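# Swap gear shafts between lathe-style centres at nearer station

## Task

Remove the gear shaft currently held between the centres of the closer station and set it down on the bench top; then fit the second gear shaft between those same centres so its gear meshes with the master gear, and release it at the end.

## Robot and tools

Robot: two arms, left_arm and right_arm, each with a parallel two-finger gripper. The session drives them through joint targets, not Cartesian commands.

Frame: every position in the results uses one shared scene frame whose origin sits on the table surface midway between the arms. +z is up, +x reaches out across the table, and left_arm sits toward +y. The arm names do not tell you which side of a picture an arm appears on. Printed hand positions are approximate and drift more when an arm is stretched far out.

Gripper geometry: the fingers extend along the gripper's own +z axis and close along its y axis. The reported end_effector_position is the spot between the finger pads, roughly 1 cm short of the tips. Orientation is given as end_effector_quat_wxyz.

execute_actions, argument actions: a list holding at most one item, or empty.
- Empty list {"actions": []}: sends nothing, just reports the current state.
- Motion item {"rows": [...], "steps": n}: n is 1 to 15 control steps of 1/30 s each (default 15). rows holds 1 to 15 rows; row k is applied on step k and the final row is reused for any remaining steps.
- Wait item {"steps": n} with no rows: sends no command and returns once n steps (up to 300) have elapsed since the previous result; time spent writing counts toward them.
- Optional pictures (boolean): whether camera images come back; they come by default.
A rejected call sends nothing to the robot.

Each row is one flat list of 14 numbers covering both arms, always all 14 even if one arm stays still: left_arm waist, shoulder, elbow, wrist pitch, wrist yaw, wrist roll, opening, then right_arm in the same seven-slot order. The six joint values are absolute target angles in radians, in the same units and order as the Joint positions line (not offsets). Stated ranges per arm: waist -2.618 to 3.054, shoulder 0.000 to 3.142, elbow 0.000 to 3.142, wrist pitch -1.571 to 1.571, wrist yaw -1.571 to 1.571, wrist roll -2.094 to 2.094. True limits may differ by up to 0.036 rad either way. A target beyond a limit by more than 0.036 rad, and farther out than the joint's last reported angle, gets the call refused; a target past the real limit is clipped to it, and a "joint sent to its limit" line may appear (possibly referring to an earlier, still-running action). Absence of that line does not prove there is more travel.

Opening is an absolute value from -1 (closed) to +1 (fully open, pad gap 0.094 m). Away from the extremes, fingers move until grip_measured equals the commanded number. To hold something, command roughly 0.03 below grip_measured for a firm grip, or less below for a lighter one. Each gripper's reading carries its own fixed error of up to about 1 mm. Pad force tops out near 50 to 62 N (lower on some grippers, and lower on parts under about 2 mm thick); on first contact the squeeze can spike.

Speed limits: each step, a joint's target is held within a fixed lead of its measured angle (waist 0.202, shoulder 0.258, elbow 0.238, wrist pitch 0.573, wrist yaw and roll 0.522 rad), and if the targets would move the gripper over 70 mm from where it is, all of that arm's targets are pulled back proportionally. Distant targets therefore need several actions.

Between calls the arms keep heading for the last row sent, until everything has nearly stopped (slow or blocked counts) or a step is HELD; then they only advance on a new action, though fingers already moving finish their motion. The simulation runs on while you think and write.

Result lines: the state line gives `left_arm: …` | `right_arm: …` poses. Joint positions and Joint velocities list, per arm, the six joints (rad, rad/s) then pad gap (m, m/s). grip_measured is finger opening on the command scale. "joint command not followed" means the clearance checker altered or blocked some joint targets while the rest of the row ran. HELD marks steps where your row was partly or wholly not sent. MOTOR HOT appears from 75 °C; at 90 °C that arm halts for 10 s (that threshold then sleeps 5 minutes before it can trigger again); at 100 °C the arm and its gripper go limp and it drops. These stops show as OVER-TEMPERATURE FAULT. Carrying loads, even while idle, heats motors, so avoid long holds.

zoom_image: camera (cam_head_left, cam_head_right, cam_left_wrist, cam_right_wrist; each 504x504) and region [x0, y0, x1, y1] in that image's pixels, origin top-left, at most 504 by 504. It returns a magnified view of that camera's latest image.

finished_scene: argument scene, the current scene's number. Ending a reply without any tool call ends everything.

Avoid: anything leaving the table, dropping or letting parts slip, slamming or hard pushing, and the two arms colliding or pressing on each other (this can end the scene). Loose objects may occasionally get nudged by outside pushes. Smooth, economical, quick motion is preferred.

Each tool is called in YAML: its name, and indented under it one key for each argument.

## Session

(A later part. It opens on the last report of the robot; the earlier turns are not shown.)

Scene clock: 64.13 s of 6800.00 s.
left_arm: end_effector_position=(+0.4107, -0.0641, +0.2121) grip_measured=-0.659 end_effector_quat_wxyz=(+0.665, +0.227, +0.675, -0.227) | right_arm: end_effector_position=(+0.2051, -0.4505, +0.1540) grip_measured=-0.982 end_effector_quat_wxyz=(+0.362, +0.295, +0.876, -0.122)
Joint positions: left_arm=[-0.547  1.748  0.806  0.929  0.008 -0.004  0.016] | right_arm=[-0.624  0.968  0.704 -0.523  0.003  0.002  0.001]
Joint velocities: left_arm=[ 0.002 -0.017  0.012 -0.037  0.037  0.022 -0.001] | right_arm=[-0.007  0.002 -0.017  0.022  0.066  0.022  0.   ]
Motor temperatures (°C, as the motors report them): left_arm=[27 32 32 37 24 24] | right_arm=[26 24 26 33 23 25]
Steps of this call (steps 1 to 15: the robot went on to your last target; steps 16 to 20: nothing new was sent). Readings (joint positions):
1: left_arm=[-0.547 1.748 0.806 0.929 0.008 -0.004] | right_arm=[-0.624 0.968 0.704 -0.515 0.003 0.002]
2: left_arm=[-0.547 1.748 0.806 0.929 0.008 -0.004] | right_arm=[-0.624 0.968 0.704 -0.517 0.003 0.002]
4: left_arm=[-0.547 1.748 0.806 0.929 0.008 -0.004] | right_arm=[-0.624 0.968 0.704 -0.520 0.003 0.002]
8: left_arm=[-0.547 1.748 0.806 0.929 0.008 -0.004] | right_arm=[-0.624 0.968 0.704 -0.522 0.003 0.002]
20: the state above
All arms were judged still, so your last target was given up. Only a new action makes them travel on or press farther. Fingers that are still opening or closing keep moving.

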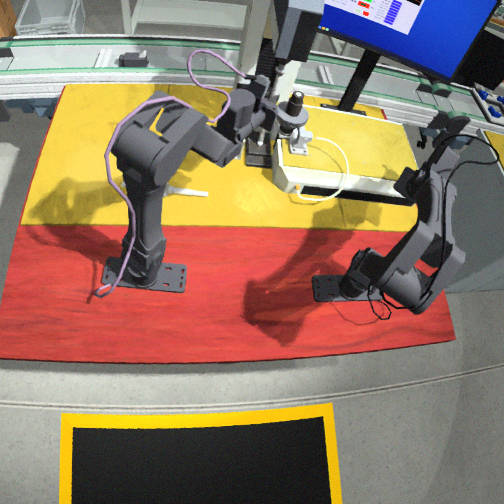

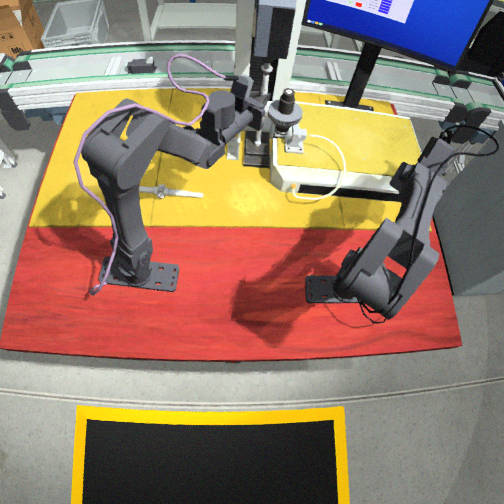

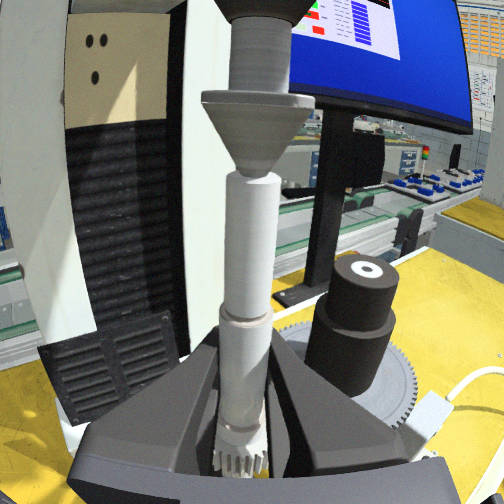

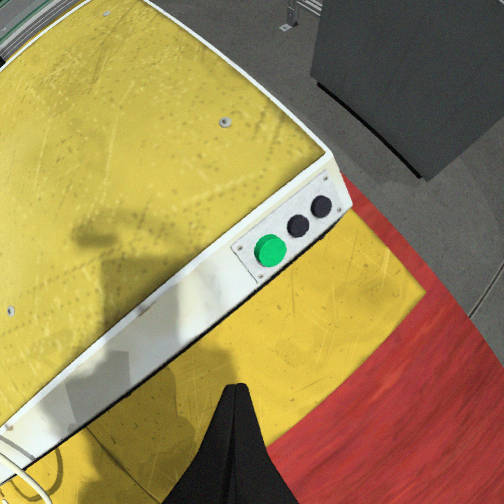

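execute_actions:
  actions:
    - {"rows":[[-0.542,1.755,0.815,0.96,0,0,-0.7,-0.67,1.19,0.65,-0.225,0,0,-1]]}
  pictures: false

execute_actions:
  actions:
    - {"steps":10}

Scene clock: 68.50 s of 6800.00 s.
left_arm: end_effector_position=(+0.4107, -0.0641, +0.2121) grip_measured=-0.659 end_effector_quat_wxyz=(+0.665, +0.227, +0.675, -0.227) | right_arm: end_effector_position=(+0.2276, -0.4829, +0.1050) grip_measured=-0.982 end_effector_quat_wxyz=(+0.346, +0.313, +0.876, -0.123)
Joint positions: left_arm=[-0.547  1.748  0.806  0.929  0.008 -0.004  0.016] | right_arm=[-0.662  1.208  0.649 -0.26   0.     0.002  0.001]
Joint velocities: left_arm=[-0.007 -0.002  0.017  0.037 -0.066 -0.037  0.001] | right_arm=[-0.017 -0.002  0.022  0.066 -0.037  0.007 -0.   ]
Motor temperatures (°C, as the motors report them): left_arm=[27 32 31 37 24 24] | right_arm=[26 24 26 33 23 25]
Steps of this call (steps 1 to 90: nothing new was sent; then 0.87 s passed at rest; steps 91 to 105: all 15 steps of this action). Readings (joint positions):
91: left_arm=[-0.547 1.748 0.806 0.929 0.008 -0.004] | right_arm=[-0.629 0.993 0.700 -0.491 0.000 0.002]
92: left_arm=[-0.547 1.748 0.806 0.929 0.008 -0.004] | right_arm=[-0.641 1.046 0.699 -0.431 0.000 0.002]
94: left_arm=[-0.547 1.748 0.806 0.929 0.008 -0.004] | right_arm=[-0.657 1.155 0.691 -0.345 0.000 0.002]
98: left_arm=[-0.547 1.748 0.806 0.929 0.008 -0.004] | right_arm=[-0.662 1.208 0.650 -0.305 0.000 0.002]
105: the state above

Scene clock: 68.83 s of 6800.00 s.
left_arm: end_effector_position=(+0.4107, -0.0641, +0.2121) grip_measured=-0.659 end_effector_quat_wxyz=(+0.665, +0.227, +0.675, -0.227) | right_arm: end_effector_position=(+0.2291, -0.4841, +0.1068) grip_measured=-0.982 end_effector_quat_wxyz=(+0.351, +0.312, +0.874, -0.125)
Joint positions: left_arm=[-0.547  1.748  0.806  0.929  0.008 -0.004  0.016] | right_arm=[-0.662  1.208  0.649 -0.249  0.     0.002  0.001]
Joint velocities: left_arm=[-0.007  0.002 -0.007 -0.007 -0.081  0.037  0.   ] | right_arm=[-0.002  0.012  0.007 -0.022 -0.007 -0.037  0.   ]
Motor temperatures (°C, as the motors report them): left_arm=[27 32 31 37 24 24] | right_arm=[26 24 26 33 23 25]
Steps of this call (steps 1 to 10: the robot went on to your last target). Readings (joint positions):
1: left_arm=[-0.547 1.748 0.806 0.929 0.008 -0.004] | right_arm=[-0.662 1.208 0.649 -0.257 0.000 0.002]
2: left_arm=[-0.547 1.748 0.806 0.929 0.008 -0.004] | right_arm=[-0.662 1.208 0.649 -0.255 0.000 0.002]
4: left_arm=[-0.547 1.748 0.806 0.929 0.008 -0.004] | right_arm=[-0.662 1.208 0.649 -0.252 0.000 0.002]
8: left_arm=[-0.547 1.748 0.806 0.929 0.008 -0.004] | right_arm=[-0.662 1.208 0.649 -0.250 0.000 0.002]
10: the state above

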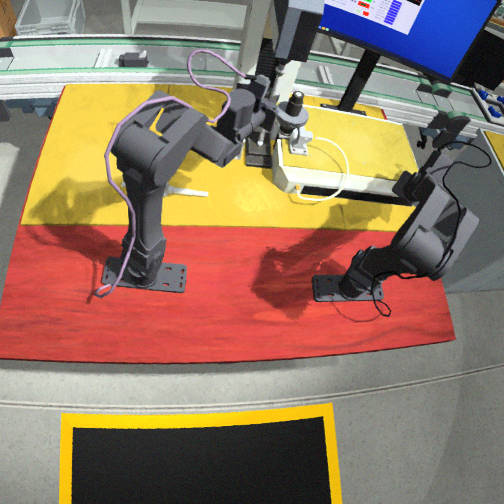

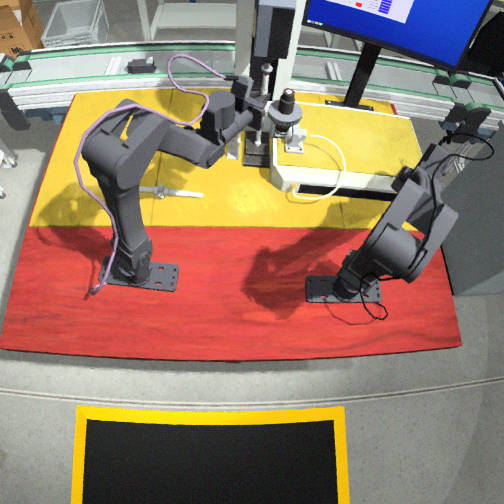

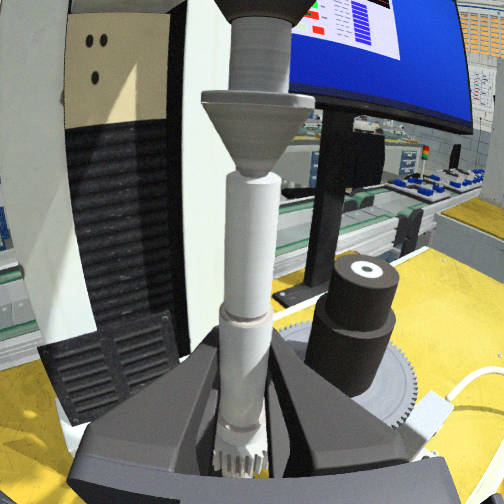

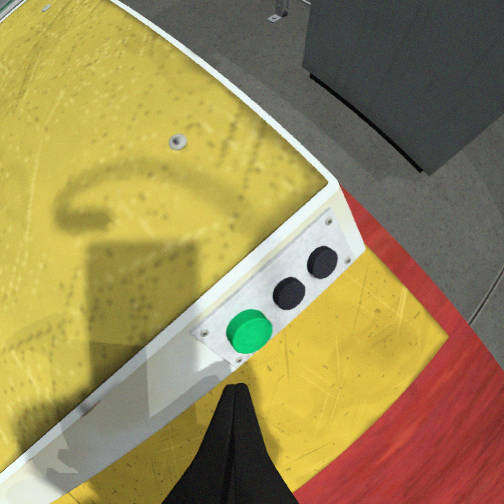

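execute_actions:
  actions:
    - {"rows":[[-0.542,1.755,0.815,0.96,0,0,-0.7,-0.68,1.23,0.67,-0.12,0,0,-1],[-0.542,1.755,0.815,0.96,0,0,-0.7,-0.68,1.23,0.67,-0.12,0,0,-1],[-0.542,1.755,0.815,0.96,0,0,-0.7,-0.68,1.26,0.67,-0.12,0,0,-1],[-0.542,1.755,0.815,0.96,0,0,-0.7,-0.68,1.26,0.67,-0.12,0,0,-1],[-0.542,1.755,0.815,0.96,0,0,-0.7,-0.68,1.29,0.68,-0.12,0,0,-1],[-0.542,1.755,0.815,0.96,0,0,-0.7,-0.68,1.29,0.68,-0.12,0,0,-1],[-0.542,1.755,0.815,0.96,0,0,-0.7,-0.68,1.32,0.68,-0.12,0,0,-1]]}

execute_actions:
  actions:
    - {"rows":[[-0.542,1.755,0.815,0.96,0,0,-0.7,-0.68,1.37,0.68,-0.09,0,0,-1]]}

Scene clock: 75.10 s of 6800.00 s.
left_arm: end_effector_position=(+0.4107, -0.0641, +0.2121) grip_measured=-0.659 end_effector_quat_wxyz=(+0.665, +0.227, +0.675, -0.227) | right_arm: end_effector_position=(+0.2399, -0.4968, +0.1006) grip_measured=-0.982 end_effector_quat_wxyz=(+0.360, +0.314, +0.869, -0.130)
Joint positions: left_arm=[-0.547  1.748  0.806  0.929  0.008 -0.004  0.016] | right_arm=[-0.671  1.282  0.655 -0.159  0.     0.002  0.001]
Joint velocities: left_arm=[-0.002  0.002 -0.002 -0.095 -0.037 -0.007 -0.   ] | right_arm=[-0.002  0.012 -0.017  0.037  0.022  0.081 -0.001]
Motor temperatures (°C, as the motors report them): left_arm=[27 31 31 37 24 24] | right_arm=[26 24 26 33 23 25]
Steps of this call (steps 1 to 30: the robot went on to your last target; steps 31 to 90: nothing new was sent; then 2.77 s passed at rest; steps 91 to 105: all 15 steps of this action). Readings (joint positions):
91: left_arm=[-0.547 1.748 0.806 0.929 0.008 -0.004] | right_arm=[-0.663 1.210 0.649 -0.238 0.000 0.002]
92: left_arm=[-0.547 1.748 0.806 0.929 0.008 -0.004] | right_arm=[-0.665 1.215 0.649 -0.220 0.000 0.002]
94: left_arm=[-0.547 1.748 0.806 0.929 0.008 -0.004] | right_arm=[-0.669 1.232 0.649 -0.185 0.000 0.002]
98: left_arm=[-0.547 1.748 0.806 0.929 0.008 -0.004] | right_arm=[-0.671 1.281 0.652 -0.158 0.000 0.002]
105: the state above

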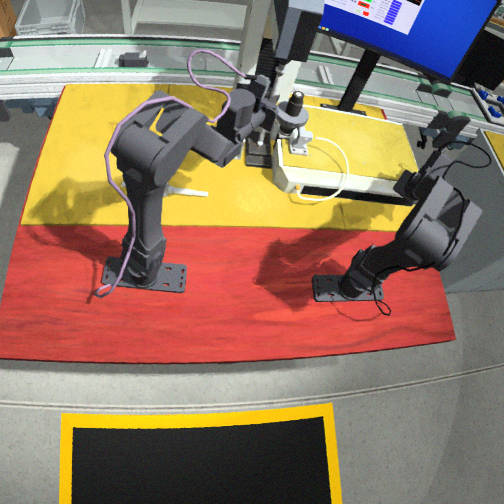

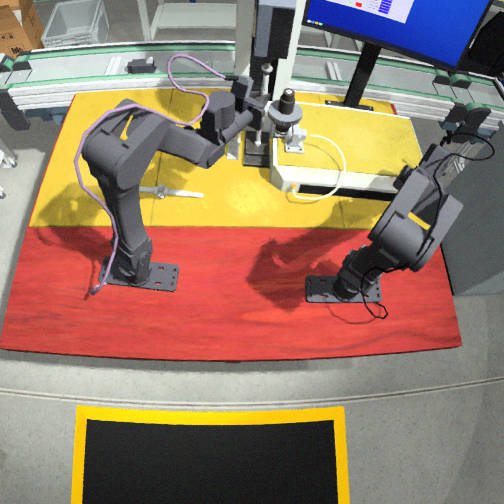

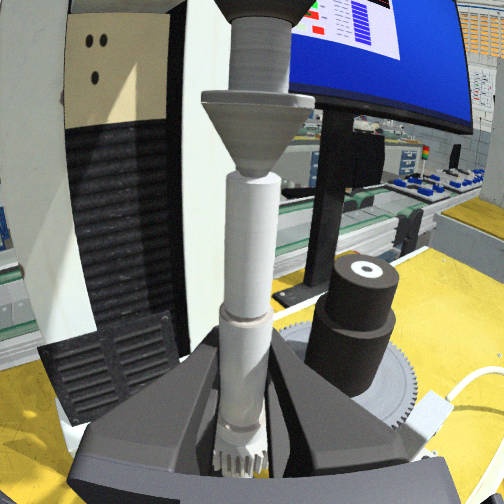

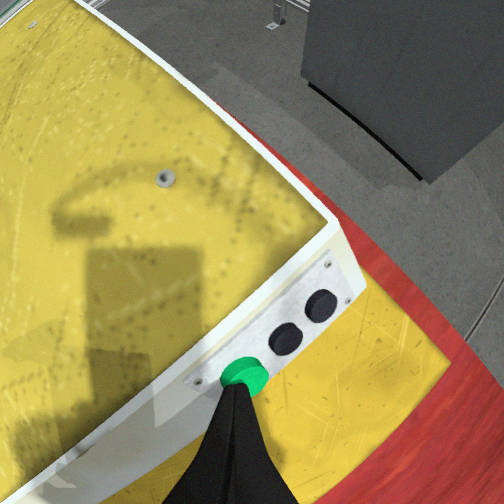

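Scene clock: 75.60 s of 6800.00 s.
left_arm: end_effector_position=(+0.4105, -0.0645, +0.2119) grip_measured=-0.659 end_effector_quat_wxyz=(+0.664, +0.228, +0.675, -0.228) | right_arm: end_effector_position=(+0.2415, -0.4981, +0.0997) grip_measured=-0.982 end_effector_quat_wxyz=(+0.357, +0.315, +0.870, -0.129)
Joint positions: left_arm=[-0.547  1.749  0.806  0.929  0.01  -0.004  0.016] | right_arm=[-0.671  1.295  0.664 -0.16   0.     0.002  0.001]
Joint velocities: left_arm=[ 0.017 -0.017  0.002 -0.022  0.066 -0.022  0.   ] | right_arm=[-0.012 -0.022 -0.002  0.007  0.007  0.022  0.001]
Motor temperatures (°C, as the motors report them): left_arm=[27 31 31 37 24 24] | right_arm=[26 24 26 33 23 25]
Steps of this call (steps 1 to 15: all 15 steps of this action). Readings (joint positions):
1: left_arm=[-0.547 1.748 0.806 0.929 0.008 -0.004] | right_arm=[-0.671 1.285 0.656 -0.159 0.000 0.002]
2: left_arm=[-0.547 1.748 0.806 0.929 0.008 -0.004] | right_arm=[-0.671 1.287 0.658 -0.161 0.000 0.002]
4: left_arm=[-0.547 1.748 0.806 0.929 0.009 -0.004] | right_arm=[-0.671 1.290 0.660 -0.161 0.000 0.002]
8: left_arm=[-0.547 1.749 0.806 0.929 0.010 -0.004] | right_arm=[-0.671 1.295 0.664 -0.161 0.000 0.002]
15: the state above

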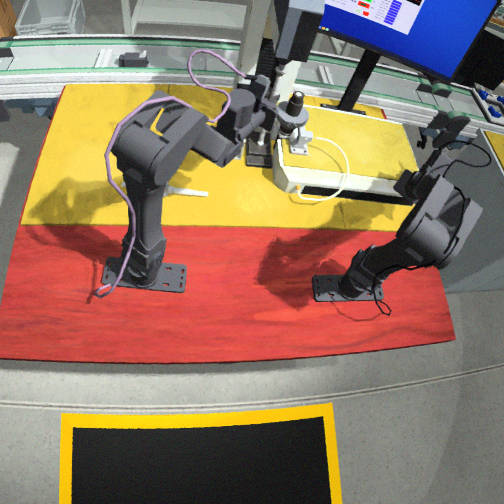

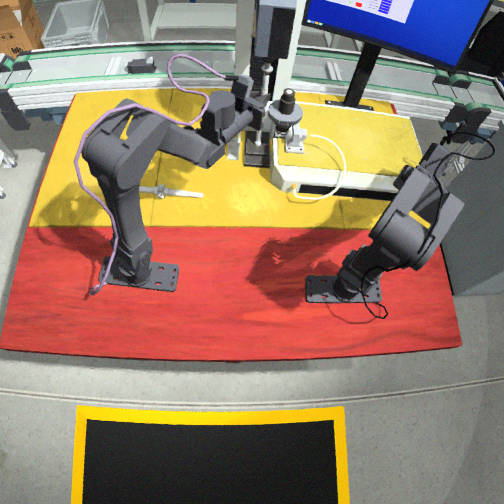

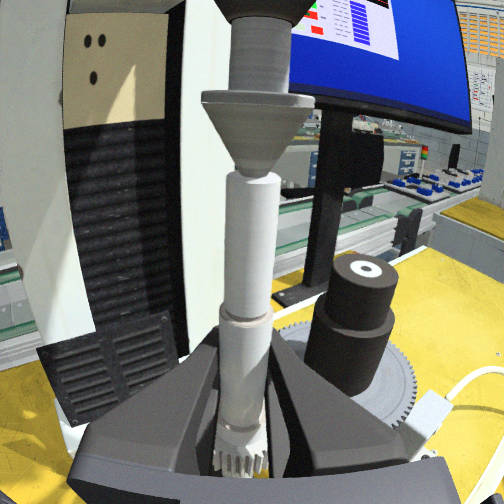

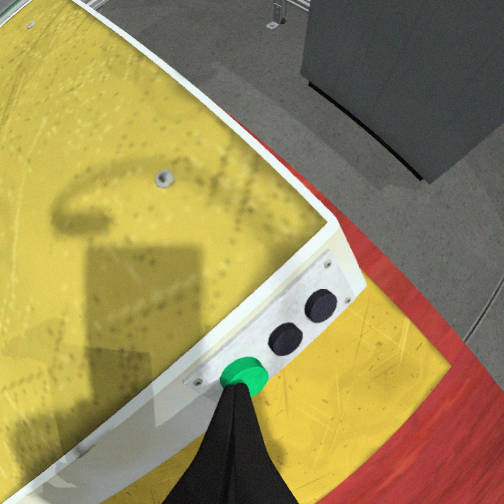

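execute_actions:
  actions:
    - {"rows":[[-0.542,1.755,0.815,0.96,0,0,-0.7,-0.68,1.25,0.7,-0.15,0,0,-1]],"steps":8}
  pictures: false

execute_actions:
  actions:
    - {"rows":[[-0.542,1.755,0.815,0.96,0,0,-0.7,-0.727,1.33,0.715,-0.14,0,0,-1]]}

Scene clock: 79.47 s of 6800.00 s.
left_arm: end_effector_position=(+0.4105, -0.0645, +0.2119) grip_measured=-0.659 end_effector_quat_wxyz=(+0.664, +0.228, +0.675, -0.228) | right_arm: end_effector_position=(+0.2417, -0.4983, +0.1072) grip_measured=-0.982 end_effector_quat_wxyz=(+0.367, +0.313, +0.866, -0.132)
Joint positions: left_arm=[-0.547  1.749  0.806  0.929  0.01  -0.004  0.016] | right_arm=[-0.671  1.273  0.665 -0.162  0.     0.002  0.001]
Joint velocities: left_arm=[ 0.002 -0.002 -0.007 -0.007  0.007 -0.037 -0.001] | right_arm=[-0.007  0.022 -0.002 -0.051  0.051  0.051  0.   ]
Motor temperatures (°C, as the motors report them): left_arm=[27 31 31 38 24 24] | right_arm=[26 24 26 33 23 25]
Steps of this call (steps 1 to 15: the robot went on to your last target; steps 16 to 90: nothing new was sent; then 0.60 s passed at rest; steps 91 to 98: all 8 steps of this action). Readings (joint positions):
91: left_arm=[-0.547 1.749 0.806 0.929 0.010 -0.004] | right_arm=[-0.671 1.287 0.665 -0.162 0.000 0.002]
92: left_arm=[-0.547 1.749 0.806 0.929 0.010 -0.004] | right_arm=[-0.671 1.282 0.665 -0.163 0.000 0.002]
94: left_arm=[-0.547 1.749 0.806 0.929 0.010 -0.004] | right_arm=[-0.671 1.275 0.665 -0.162 0.000 0.002]
98: the state above

Scene clock: 79.97 s of 6800.00 s.
left_arm: end_effector_position=(+0.4105, -0.0645, +0.2119) grip_measured=-0.659 end_effector_quat_wxyz=(+0.664, +0.228, +0.675, -0.228) | right_arm: end_effector_position=(+0.2331, -0.5142, +0.0953) grip_measured=-0.982 end_effector_quat_wxyz=(+0.348, +0.337, +0.864, -0.134)
Joint positions: left_arm=[-0.547  1.749  0.806  0.929  0.01  -0.004  0.016] | right_arm=[-0.721  1.329  0.68  -0.157 -0.003  0.002  0.001]
Joint velocities: left_arm=[-0.007  0.002 -0.012 -0.037  0.007 -0.051  0.001] | right_arm=[-0.012  0.002 -0.012 -0.007  0.007  0.007 -0.   ]
Motor temperatures (°C, as the motors report them): left_arm=[27 31 31 38 24 24] | right_arm=[26 24 26 33 23 25]
Steps of this call (steps 1 to 15: all 15 steps of this action). Readings (joint positions):
1: left_arm=[-0.547 1.749 0.806 0.929 0.010 -0.004] | right_arm=[-0.677 1.279 0.667 -0.162 -0.003 0.002]
2: left_arm=[-0.547 1.749 0.806 0.929 0.010 -0.004] | right_arm=[-0.689 1.292 0.673 -0.160 -0.003 0.002]
4: left_arm=[-0.547 1.749 0.806 0.929 0.010 -0.004] | right_arm=[-0.713 1.316 0.680 -0.157 -0.003 0.002]
8: left_arm=[-0.547 1.749 0.806 0.929 0.010 -0.004] | right_arm=[-0.721 1.329 0.680 -0.157 -0.003 0.002]
15: the state above

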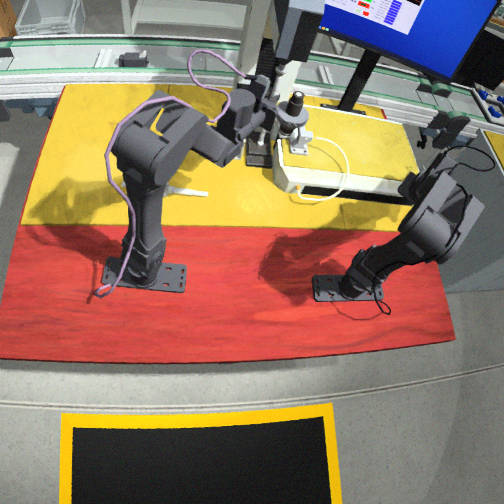

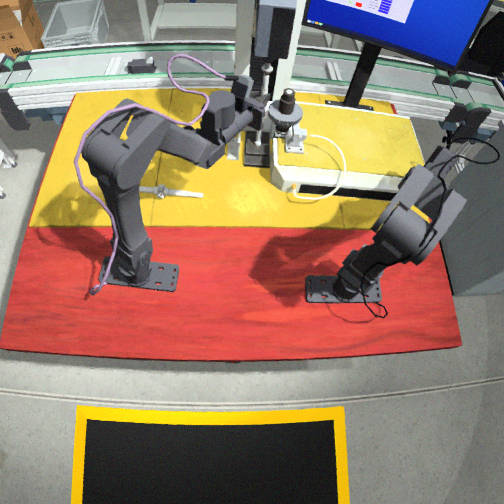

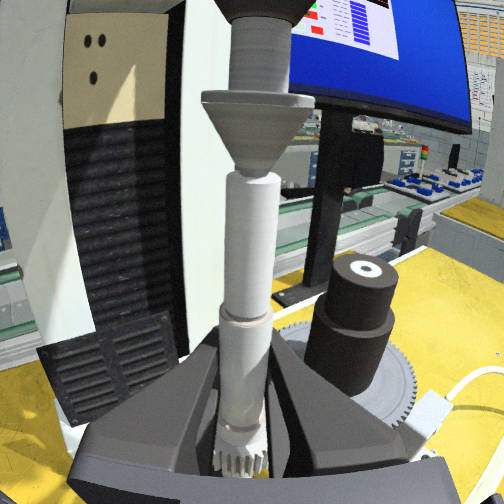

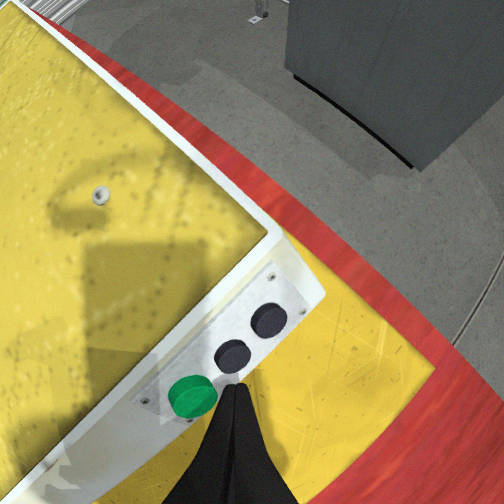

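execute_actions:
  actions:
    - {"rows":[[-0.542,1.8,0.77,0.85,0,0,-0.7,-0.715,1.33,0.75,-0.13,0,0,-1]]}
  pictures: false

execute_actions:
  actions:
    - {"rows":[[-0.542,1.71,0.85,1.1,0,0,-0.7,-0.715,1.42,0.73,-0.12,0,0,-1]]}

Scene clock: 87.23 s of 6800.00 s.
left_arm: end_effector_position=(+0.4106, -0.0645, +0.2093) grip_measured=-0.659 end_effector_quat_wxyz=(+0.664, +0.228, +0.674, -0.228) | right_arm: end_effector_position=(+0.2420, -0.5223, +0.1122) grip_measured=-0.982 end_effector_quat_wxyz=(+0.369, +0.334, +0.856, -0.142)
Joint positions: left_arm=[-0.547  1.757  0.802  0.942  0.01  -0.004  0.016] | right_arm=[-0.721  1.33   0.717 -0.146 -0.003  0.002  0.001]
Joint velocities: left_arm=[-0.012 -0.007 -0.002 -0.037 -0.125 -0.051  0.001] | right_arm=[-0.007 -0.022 -0.022 -0.051 -0.037 -0.022  0.001]
Motor temperatures (°C, as the motors report them): left_arm=[27 31 31 38 24 24] | right_arm=[26 24 26 33 23 25]
Steps of this call (steps 1 to 15: the robot went on to your last target; steps 16 to 90: nothing new was sent; then 3.77 s passed at rest; steps 91 to 105: all 15 steps of this action). Readings (joint positions):
91: left_arm=[-0.547 1.753 0.804 0.929 0.010 -0.004] | right_arm=[-0.721 1.329 0.683 -0.158 -0.003 0.002]
92: left_arm=[-0.547 1.754 0.803 0.934 0.010 -0.004] | right_arm=[-0.721 1.330 0.689 -0.158 -0.003 0.002]
94: left_arm=[-0.547 1.756 0.802 0.939 0.010 -0.004] | right_arm=[-0.721 1.330 0.705 -0.156 -0.003 0.002]
98: left_arm=[-0.547 1.757 0.802 0.942 0.010 -0.004] | right_arm=[-0.721 1.330 0.717 -0.146 -0.003 0.002]
105: the state above

Scene clock: 87.73 s of 6800.00 s.
left_arm: end_effector_position=(+0.4105, -0.0644, +0.2141) grip_measured=-0.659 end_effector_quat_wxyz=(+0.670, +0.226, +0.669, -0.229) | right_arm: end_effector_position=(+0.2389, -0.5306, +0.0969) grip_measured=-0.983 end_effector_quat_wxyz=(+0.349, +0.344, +0.858, -0.154)
Joint positions: left_arm=[-0.547  1.754  0.802  0.955  0.01  -0.004  0.016] | right_arm=[-0.726  1.385  0.717 -0.122  0.034  0.     0.001]
Joint velocities: left_arm=[ 0.002  0.002  0.002 -0.022 -0.022 -0.007 -0.001] | right_arm=[ 0.007  0.09   0.007 -0.007  0.081 -0.037  0.001]
Motor temperatures (°C, as the motors report them): left_arm=[27 31 31 38 24 24] | right_arm=[26 24 26 33 23 25]
Steps of this call (steps 1 to 15: all 15 steps of this action). Readings (joint positions):
1: left_arm=[-0.547 1.754 0.802 0.953 0.010 -0.004] | right_arm=[-0.721 1.339 0.717 -0.143 -0.003 0.002]
2: left_arm=[-0.547 1.754 0.802 0.955 0.010 -0.004] | right_arm=[-0.721 1.357 0.717 -0.132 -0.003 0.002]
4: left_arm=[-0.547 1.754 0.802 0.955 0.010 -0.004] | right_arm=[-0.726 1.378 0.717 -0.126 0.018 0.000]
8: left_arm=[-0.547 1.754 0.802 0.955 0.010 -0.004] | right_arm=[-0.726 1.382 0.717 -0.123 0.028 0.000]
15: the state above

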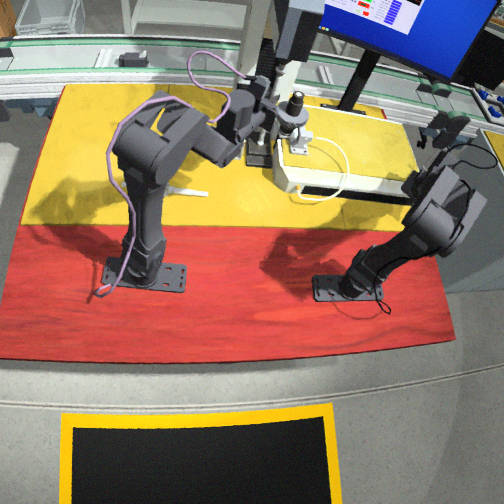

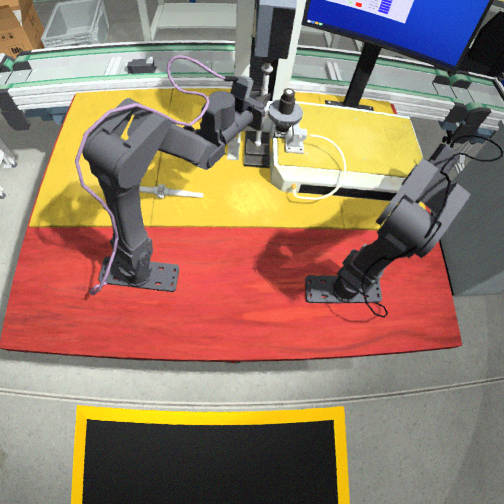

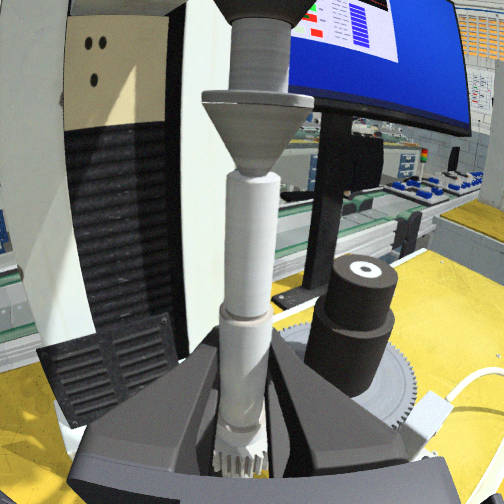

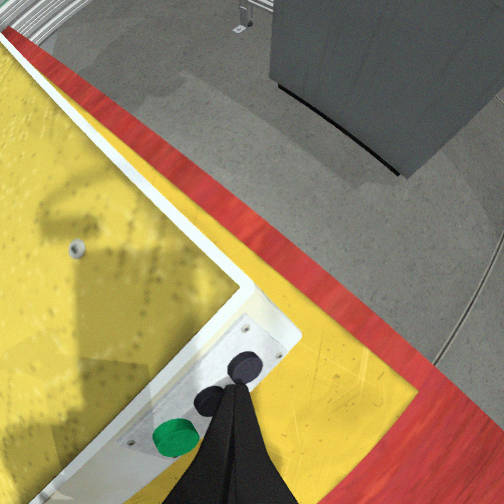

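execute_actions:
  actions:
    - {"rows":[[-0.542,1.755,0.815,0.96,0,0,-0.7,-0.7,0.6,1,-0.2,-0.5,0,1]]}
  pictures: false

execute_actions:
  actions:
    - {"rows":[[-0.542,1.755,0.815,0.96,0,0,-0.7,0,0.8,1.1,-0.1,-0.7,0,1]]}

Scene clock: 91.47 s of 6800.00 s.
left_arm: end_effector_position=(+0.4106, -0.0645, +0.2118) grip_measured=-0.659 end_effector_quat_wxyz=(+0.667, +0.227, +0.671, -0.229) | right_arm: end_effector_position=(+0.2596, -0.4602, +0.3404) grip_measured=+1.000 end_effector_quat_wxyz=(+0.630, +0.180, +0.748, -0.108)
Joint positions: left_arm=[-0.547  1.756  0.802  0.949  0.01  -0.004  0.016] | right_arm=[-0.72   0.933  0.917 -0.179 -0.33   0.001  0.094]
Joint velocities: left_arm=[-0.007 -0.002 -0.012  0.022 -0.081 -0.051 -0.001] | right_arm=[ 0.022 -1.311  0.188  0.007 -0.505  0.051  0.   ]
Motor temperatures (°C, as the motors report them): left_arm=[27 32 31 40 24 24] | right_arm=[26 24 26 33 23 25]
Steps of this call (steps 1 to 30: the robot went on to your last target; steps 31 to 90: nothing new was sent; then 0.23 s passed at rest; steps 91 to 105: all 15 steps of this action). Readings (joint positions):
91: left_arm=[-0.547 1.756 0.802 0.949 0.010 -0.004] | right_arm=[-0.729 1.388 0.725 -0.133 0.038 0.000]
92: left_arm=[-0.547 1.756 0.802 0.949 0.010 -0.004] | right_arm=[-0.743 1.372 0.734 -0.154 0.026 0.001]
94: left_arm=[-0.547 1.756 0.802 0.949 0.010 -0.004] | right_arm=[-0.742 1.324 0.763 -0.173 -0.045 0.001]
98: left_arm=[-0.547 1.756 0.802 0.949 0.010 -0.004] | right_arm=[-0.731 1.210 0.838 -0.179 -0.170 0.001]
105: the state above

Scene clock: 91.97 s of 6800.00 s.
left_arm: end_effector_position=(+0.4106, -0.0645, +0.2118) grip_measured=-0.659 end_effector_quat_wxyz=(+0.667, +0.227, +0.671, -0.229) | right_arm: end_effector_position=(+0.2400, -0.1667, +0.4578) grip_measured=+1.000 end_effector_quat_wxyz=(+0.713, -0.240, +0.624, +0.209)
Joint positions: left_arm=[-0.547  1.756  0.802  0.949  0.01  -0.004  0.016] | right_arm=[-0.007  0.819  1.067 -0.114 -0.677  0.002  0.094]
Joint velocities: left_arm=[-0.007 -0.007 -0.012  0.007  0.037  0.022 -0.001] | right_arm=[ 0.129  0.007 -0.007 -0.037 -0.198 -0.095  0.   ]
Motor temperatures (°C, as the motors report them): left_arm=[27 32 31 40 24 24] | right_arm=[26 24 26 33 23 25]
Steps of this call (steps 1 to 15: all 15 steps of this action). Readings (joint positions):
1: left_arm=[-0.547 1.756 0.802 0.949 0.010 -0.004] | right_arm=[-0.708 0.897 0.929 -0.179 -0.349 0.002]
2: left_arm=[-0.547 1.756 0.802 0.949 0.010 -0.004] | right_arm=[-0.680 0.874 0.949 -0.173 -0.376 0.002]
4: left_arm=[-0.547 1.756 0.802 0.949 0.010 -0.004] | right_arm=[-0.602 0.851 0.992 -0.155 -0.437 0.002]
8: left_arm=[-0.547 1.756 0.802 0.949 0.010 -0.004] | right_arm=[-0.380 0.828 1.050 -0.128 -0.554 0.002]
15: the state above

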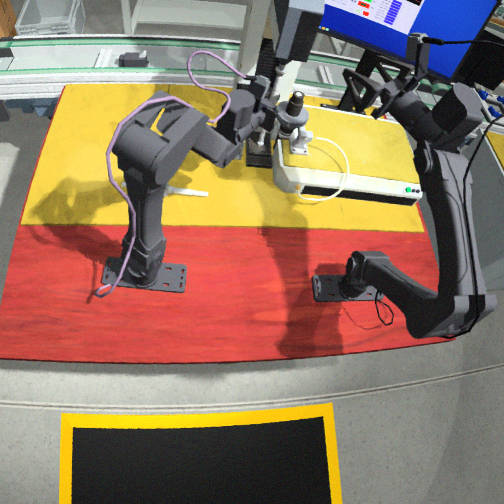

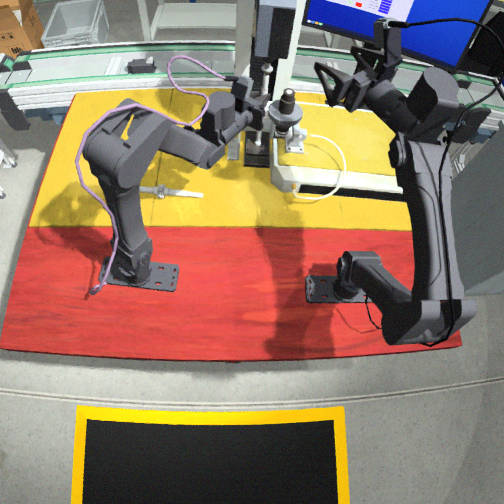

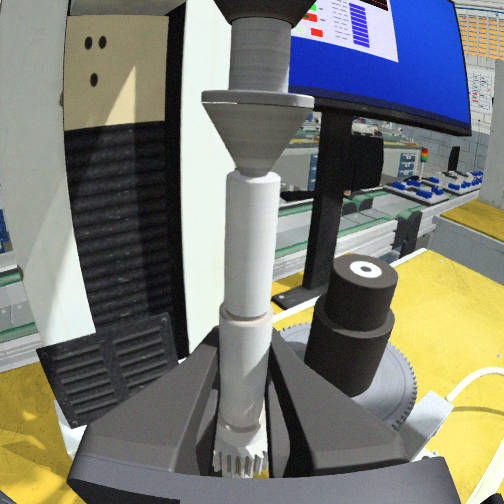

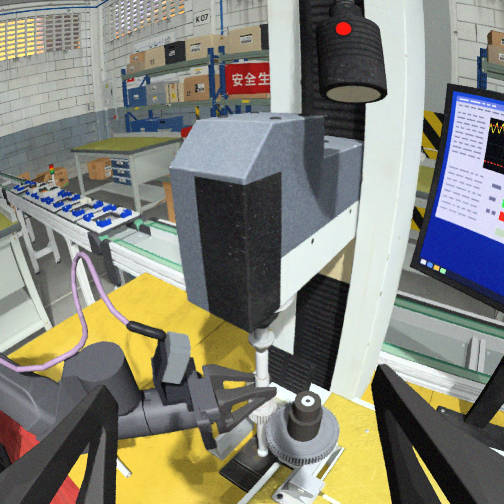

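execute_actions:
  actions:
    - {"rows":[[-0.542,1.66,0.88,0.95,0,0,-0.75,0,0.8,1.1,-0.1,-0.7,0,1]]}

Scene clock: 95.17 s of 6800.00 s.
left_arm: end_effector_position=(+0.4105, -0.0645, +0.2135) grip_measured=-0.659 end_effector_quat_wxyz=(+0.653, +0.232, +0.685, -0.224) | right_arm: end_effector_position=(+0.2385, -0.1646, +0.4576) grip_measured=+1.000 end_effector_quat_wxyz=(+0.711, -0.245, +0.623, +0.213)
Joint positions: left_arm=[-0.547  1.723  0.824  0.852  0.01  -0.003  0.016] | right_arm=[-0.005  0.819  1.067 -0.114 -0.689  0.002  0.094]
Joint velocities: left_arm=[-0.002  0.002 -0.007 -0.007 -0.007  0.051 -0.001] | right_arm=[-0.007  0.002 -0.007 -0.022 -0.022 -0.081  0.   ]
Motor temperatures (°C, as the motors report them): left_arm=[27 32 31 40 24 24] | right_arm=[26 24 26 33 23 25]
Steps of this call (steps 1 to 30: the robot went on to your last target; steps 31 to 81: nothing new was sent; steps 82 to 96: all 15 steps of this action). Readings (joint positions):
82: left_arm=[-0.547 1.749 0.806 0.939 0.010 -0.004] | right_arm=[-0.005 0.819 1.067 -0.114 -0.689 0.002]
83: left_arm=[-0.547 1.741 0.811 0.913 0.010 -0.004] | right_arm=[-0.005 0.819 1.067 -0.114 -0.689 0.002]
85: left_arm=[-0.547 1.731 0.818 0.880 0.010 -0.004] | right_arm=[-0.005 0.819 1.067 -0.114 -0.689 0.002]
89: left_arm=[-0.547 1.724 0.823 0.857 0.010 -0.003] | right_arm=[-0.005 0.819 1.067 -0.114 -0.689 0.002]
96: the state above

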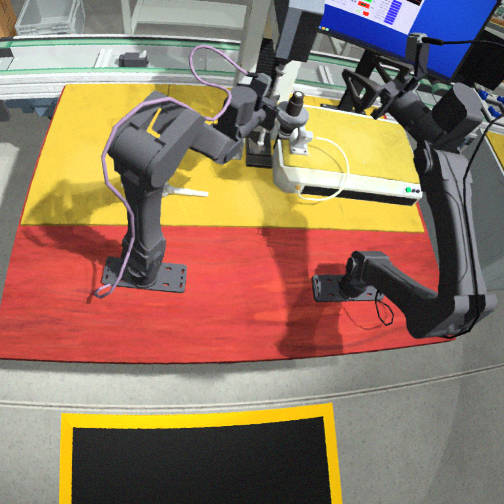

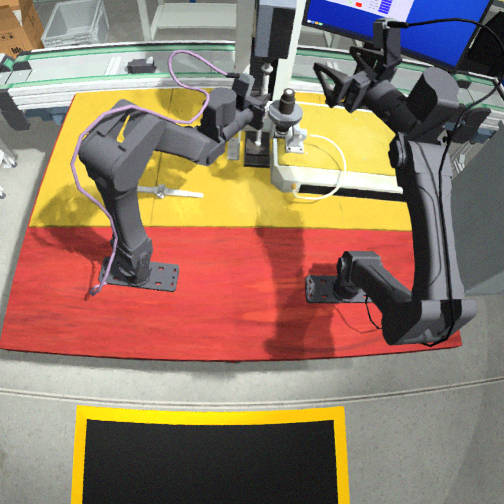

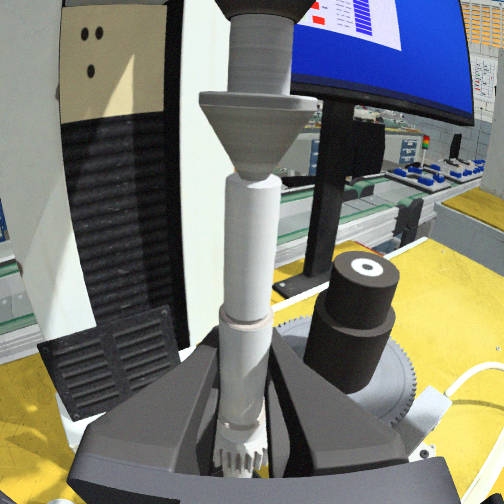

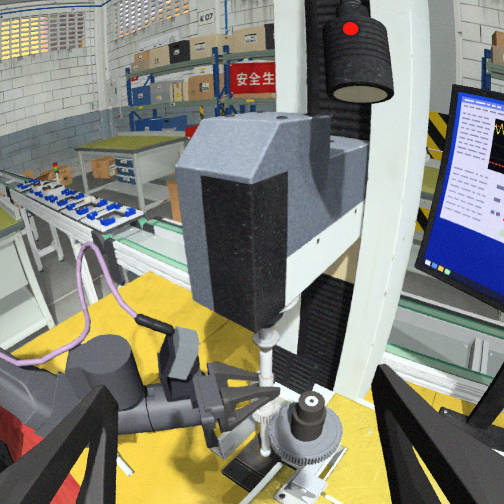

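execute_actions:
  actions:
    - {"rows":[[-0.542,1.77,0.80,0.99,0,0,-0.7,-0.71,1.1,0.72,-0.14,0,0,-1]]}
  pictures: false

execute_actions:
  actions:
    - {"steps":45}
  pictures: false

execute_actions:
  actions:
    - {"rows":[[-0.542,1.77,0.80,0.99,0,0,-0.7,-0.715,1.3,0.715,-0.14,0,0,-1]]}

Scene clock: 98.73 s of 6800.00 s.
left_arm: end_effector_position=(+0.4106, -0.0645, +0.2118) grip_measured=-0.659 end_effector_quat_wxyz=(+0.666, +0.228, +0.672, -0.228) | right_arm: end_effector_position=(+0.3195, -0.3879, +0.2282) grip_measured=-0.982 end_effector_quat_wxyz=(+0.540, +0.120, +0.833, -0.019)
Joint positions: left_arm=[-0.547  1.754  0.803  0.942  0.01  -0.003  0.016] | right_arm=[-0.409  1.086  0.767 -0.123 -0.229  0.001  0.001]
Joint velocities: left_arm=[ 0.007 -0.012 -0.007  0.007 -0.037 -0.007 -0.001] | right_arm=[-1.477  0.349 -0.545 -0.183  1.048  0.007 -0.   ]
Motor temperatures (°C, as the motors report them): left_arm=[27 33 32 41 24 24] | right_arm=[26 24 27 33 23 25]
Steps of this call (steps 1 to 15: the robot went on to your last target; steps 16 to 90: nothing new was sent; then 0.07 s passed at rest; steps 91 to 105: all 15 steps of this action). Readings (joint positions):
91: left_arm=[-0.547 1.730 0.821 0.861 0.010 -0.003] | right_arm=[-0.013 0.824 1.061 -0.108 -0.675 0.001]
92: left_arm=[-0.547 1.737 0.815 0.887 0.010 -0.003] | right_arm=[-0.031 0.832 1.053 -0.100 -0.650 0.001]
94: left_arm=[-0.547 1.747 0.808 0.919 0.010 -0.003] | right_arm=[-0.071 0.867 1.027 -0.096 -0.595 0.001]
98: left_arm=[-0.547 1.753 0.804 0.939 0.010 -0.003] | right_arm=[-0.158 0.958 0.940 -0.096 -0.469 0.001]
105: the state above

Scene clock: 100.23 s of 6800.00 s.
left_arm: end_effector_position=(+0.4106, -0.0645, +0.2118) grip_measured=-0.659 end_effector_quat_wxyz=(+0.666, +0.228, +0.672, -0.228) | right_arm: end_effector_position=(+0.2395, -0.5155, +0.1911) grip_measured=-0.982 end_effector_quat_wxyz=(+0.463, +0.312, +0.811, -0.173)
Joint positions: left_arm=[-0.547  1.754  0.803  0.942  0.01  -0.003  0.016] | right_arm=[-0.717  1.11   0.723 -0.149 -0.013  0.002  0.001]
Joint velocities: left_arm=[-0.002 -0.012  0.012  0.022  0.037 -0.051  0.   ] | right_arm=[ 0.017  0.012  0.032 -0.081 -0.037 -0.007 -0.001]
Motor temperatures (°C, as the motors report them): left_arm=[27 32 31 41 24 24] | right_arm=[26 24 26 33 23 25]
Steps of this call (steps 1 to 30: the robot went on to your last target; steps 31 to 45: nothing new was sent). Readings (joint positions):
1: left_arm=[-0.547 1.754 0.803 0.942 0.010 -0.003] | right_arm=[-0.464 1.097 0.751 -0.129 -0.196 0.001]
2: left_arm=[-0.547 1.754 0.803 0.942 0.010 -0.003] | right_arm=[-0.525 1.104 0.738 -0.136 -0.166 0.001]
4: left_arm=[-0.547 1.754 0.803 0.942 0.010 -0.003] | right_arm=[-0.649 1.110 0.725 -0.146 -0.106 0.001]
8: left_arm=[-0.547 1.754 0.803 0.942 0.010 -0.003] | right_arm=[-0.717 1.110 0.723 -0.149 -0.033 0.002]
45: the state above
All arms were judged still, so your last target was given up. Only a new action makes them travel on or press farther. Fingers that are still opening or closing keep moving.

Scene clock: 100.73 s of 6800.00 s.
left_arm: end_effector_position=(+0.4106, -0.0645, +0.2118) grip_measured=-0.659 end_effector_quat_wxyz=(+0.666, +0.228, +0.672, -0.228) | right_arm: end_effector_position=(+0.2420, -0.5179, +0.1112) grip_measured=-0.982 end_effector_quat_wxyz=(+0.368, +0.331, +0.858, -0.136)
Joint positions: left_arm=[-0.547  1.754  0.803  0.942  0.01  -0.003  0.016] | right_arm=[-0.717  1.321  0.711 -0.154 -0.012  0.002  0.001]
Joint velocities: left_arm=[-0.007 -0.007 -0.007  0.066 -0.037 -0.037 -0.   ] | right_arm=[ 0.017  0.002 -0.017 -0.037 -0.007  0.007 -0.   ]
Motor temperatures (°C, as the motors report them): left_arm=[27 32 31 41 24 24] | right_arm=[26 24 26 33 23 25]
Steps of this call (steps 1 to 15: all 15 steps of this action). Readings (joint positions):
1: left_arm=[-0.547 1.754 0.803 0.942 0.010 -0.003] | right_arm=[-0.717 1.131 0.723 -0.144 -0.013 0.002]
2: left_arm=[-0.547 1.754 0.803 0.942 0.010 -0.003] | right_arm=[-0.717 1.171 0.726 -0.126 -0.012 0.002]
4: left_arm=[-0.547 1.754 0.803 0.942 0.010 -0.003] | right_arm=[-0.717 1.262 0.726 -0.125 -0.012 0.002]
8: left_arm=[-0.547 1.754 0.803 0.942 0.010 -0.003] | right_arm=[-0.717 1.321 0.711 -0.155 -0.012 0.002]
15: the state above

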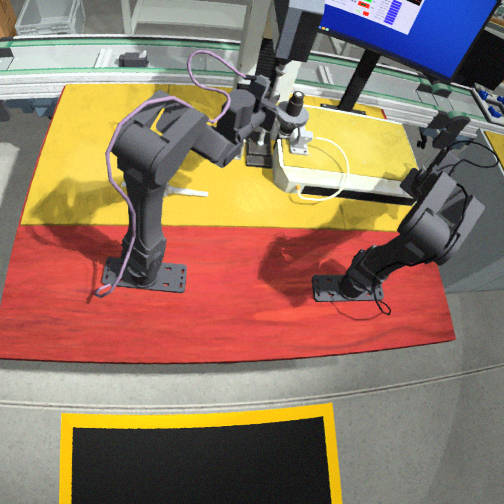

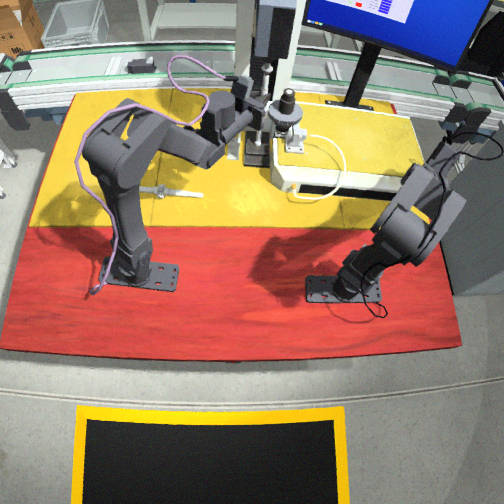

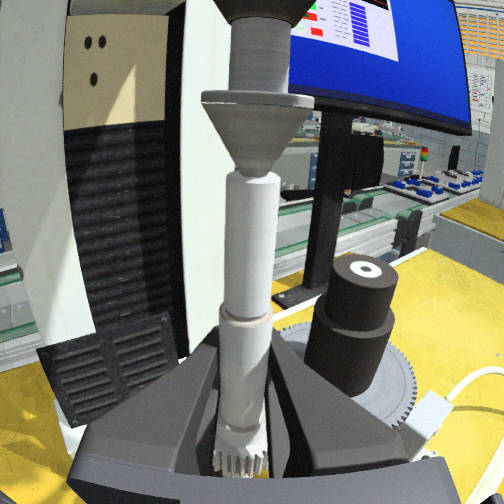

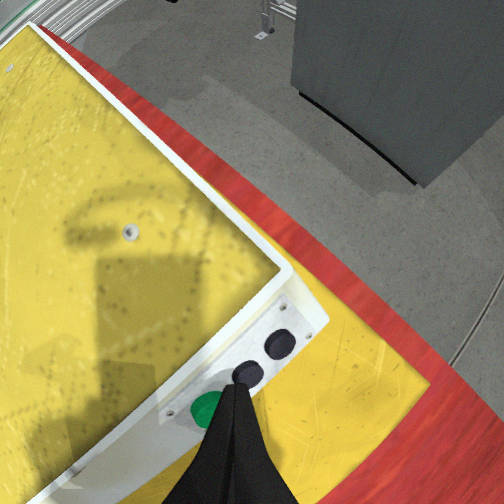

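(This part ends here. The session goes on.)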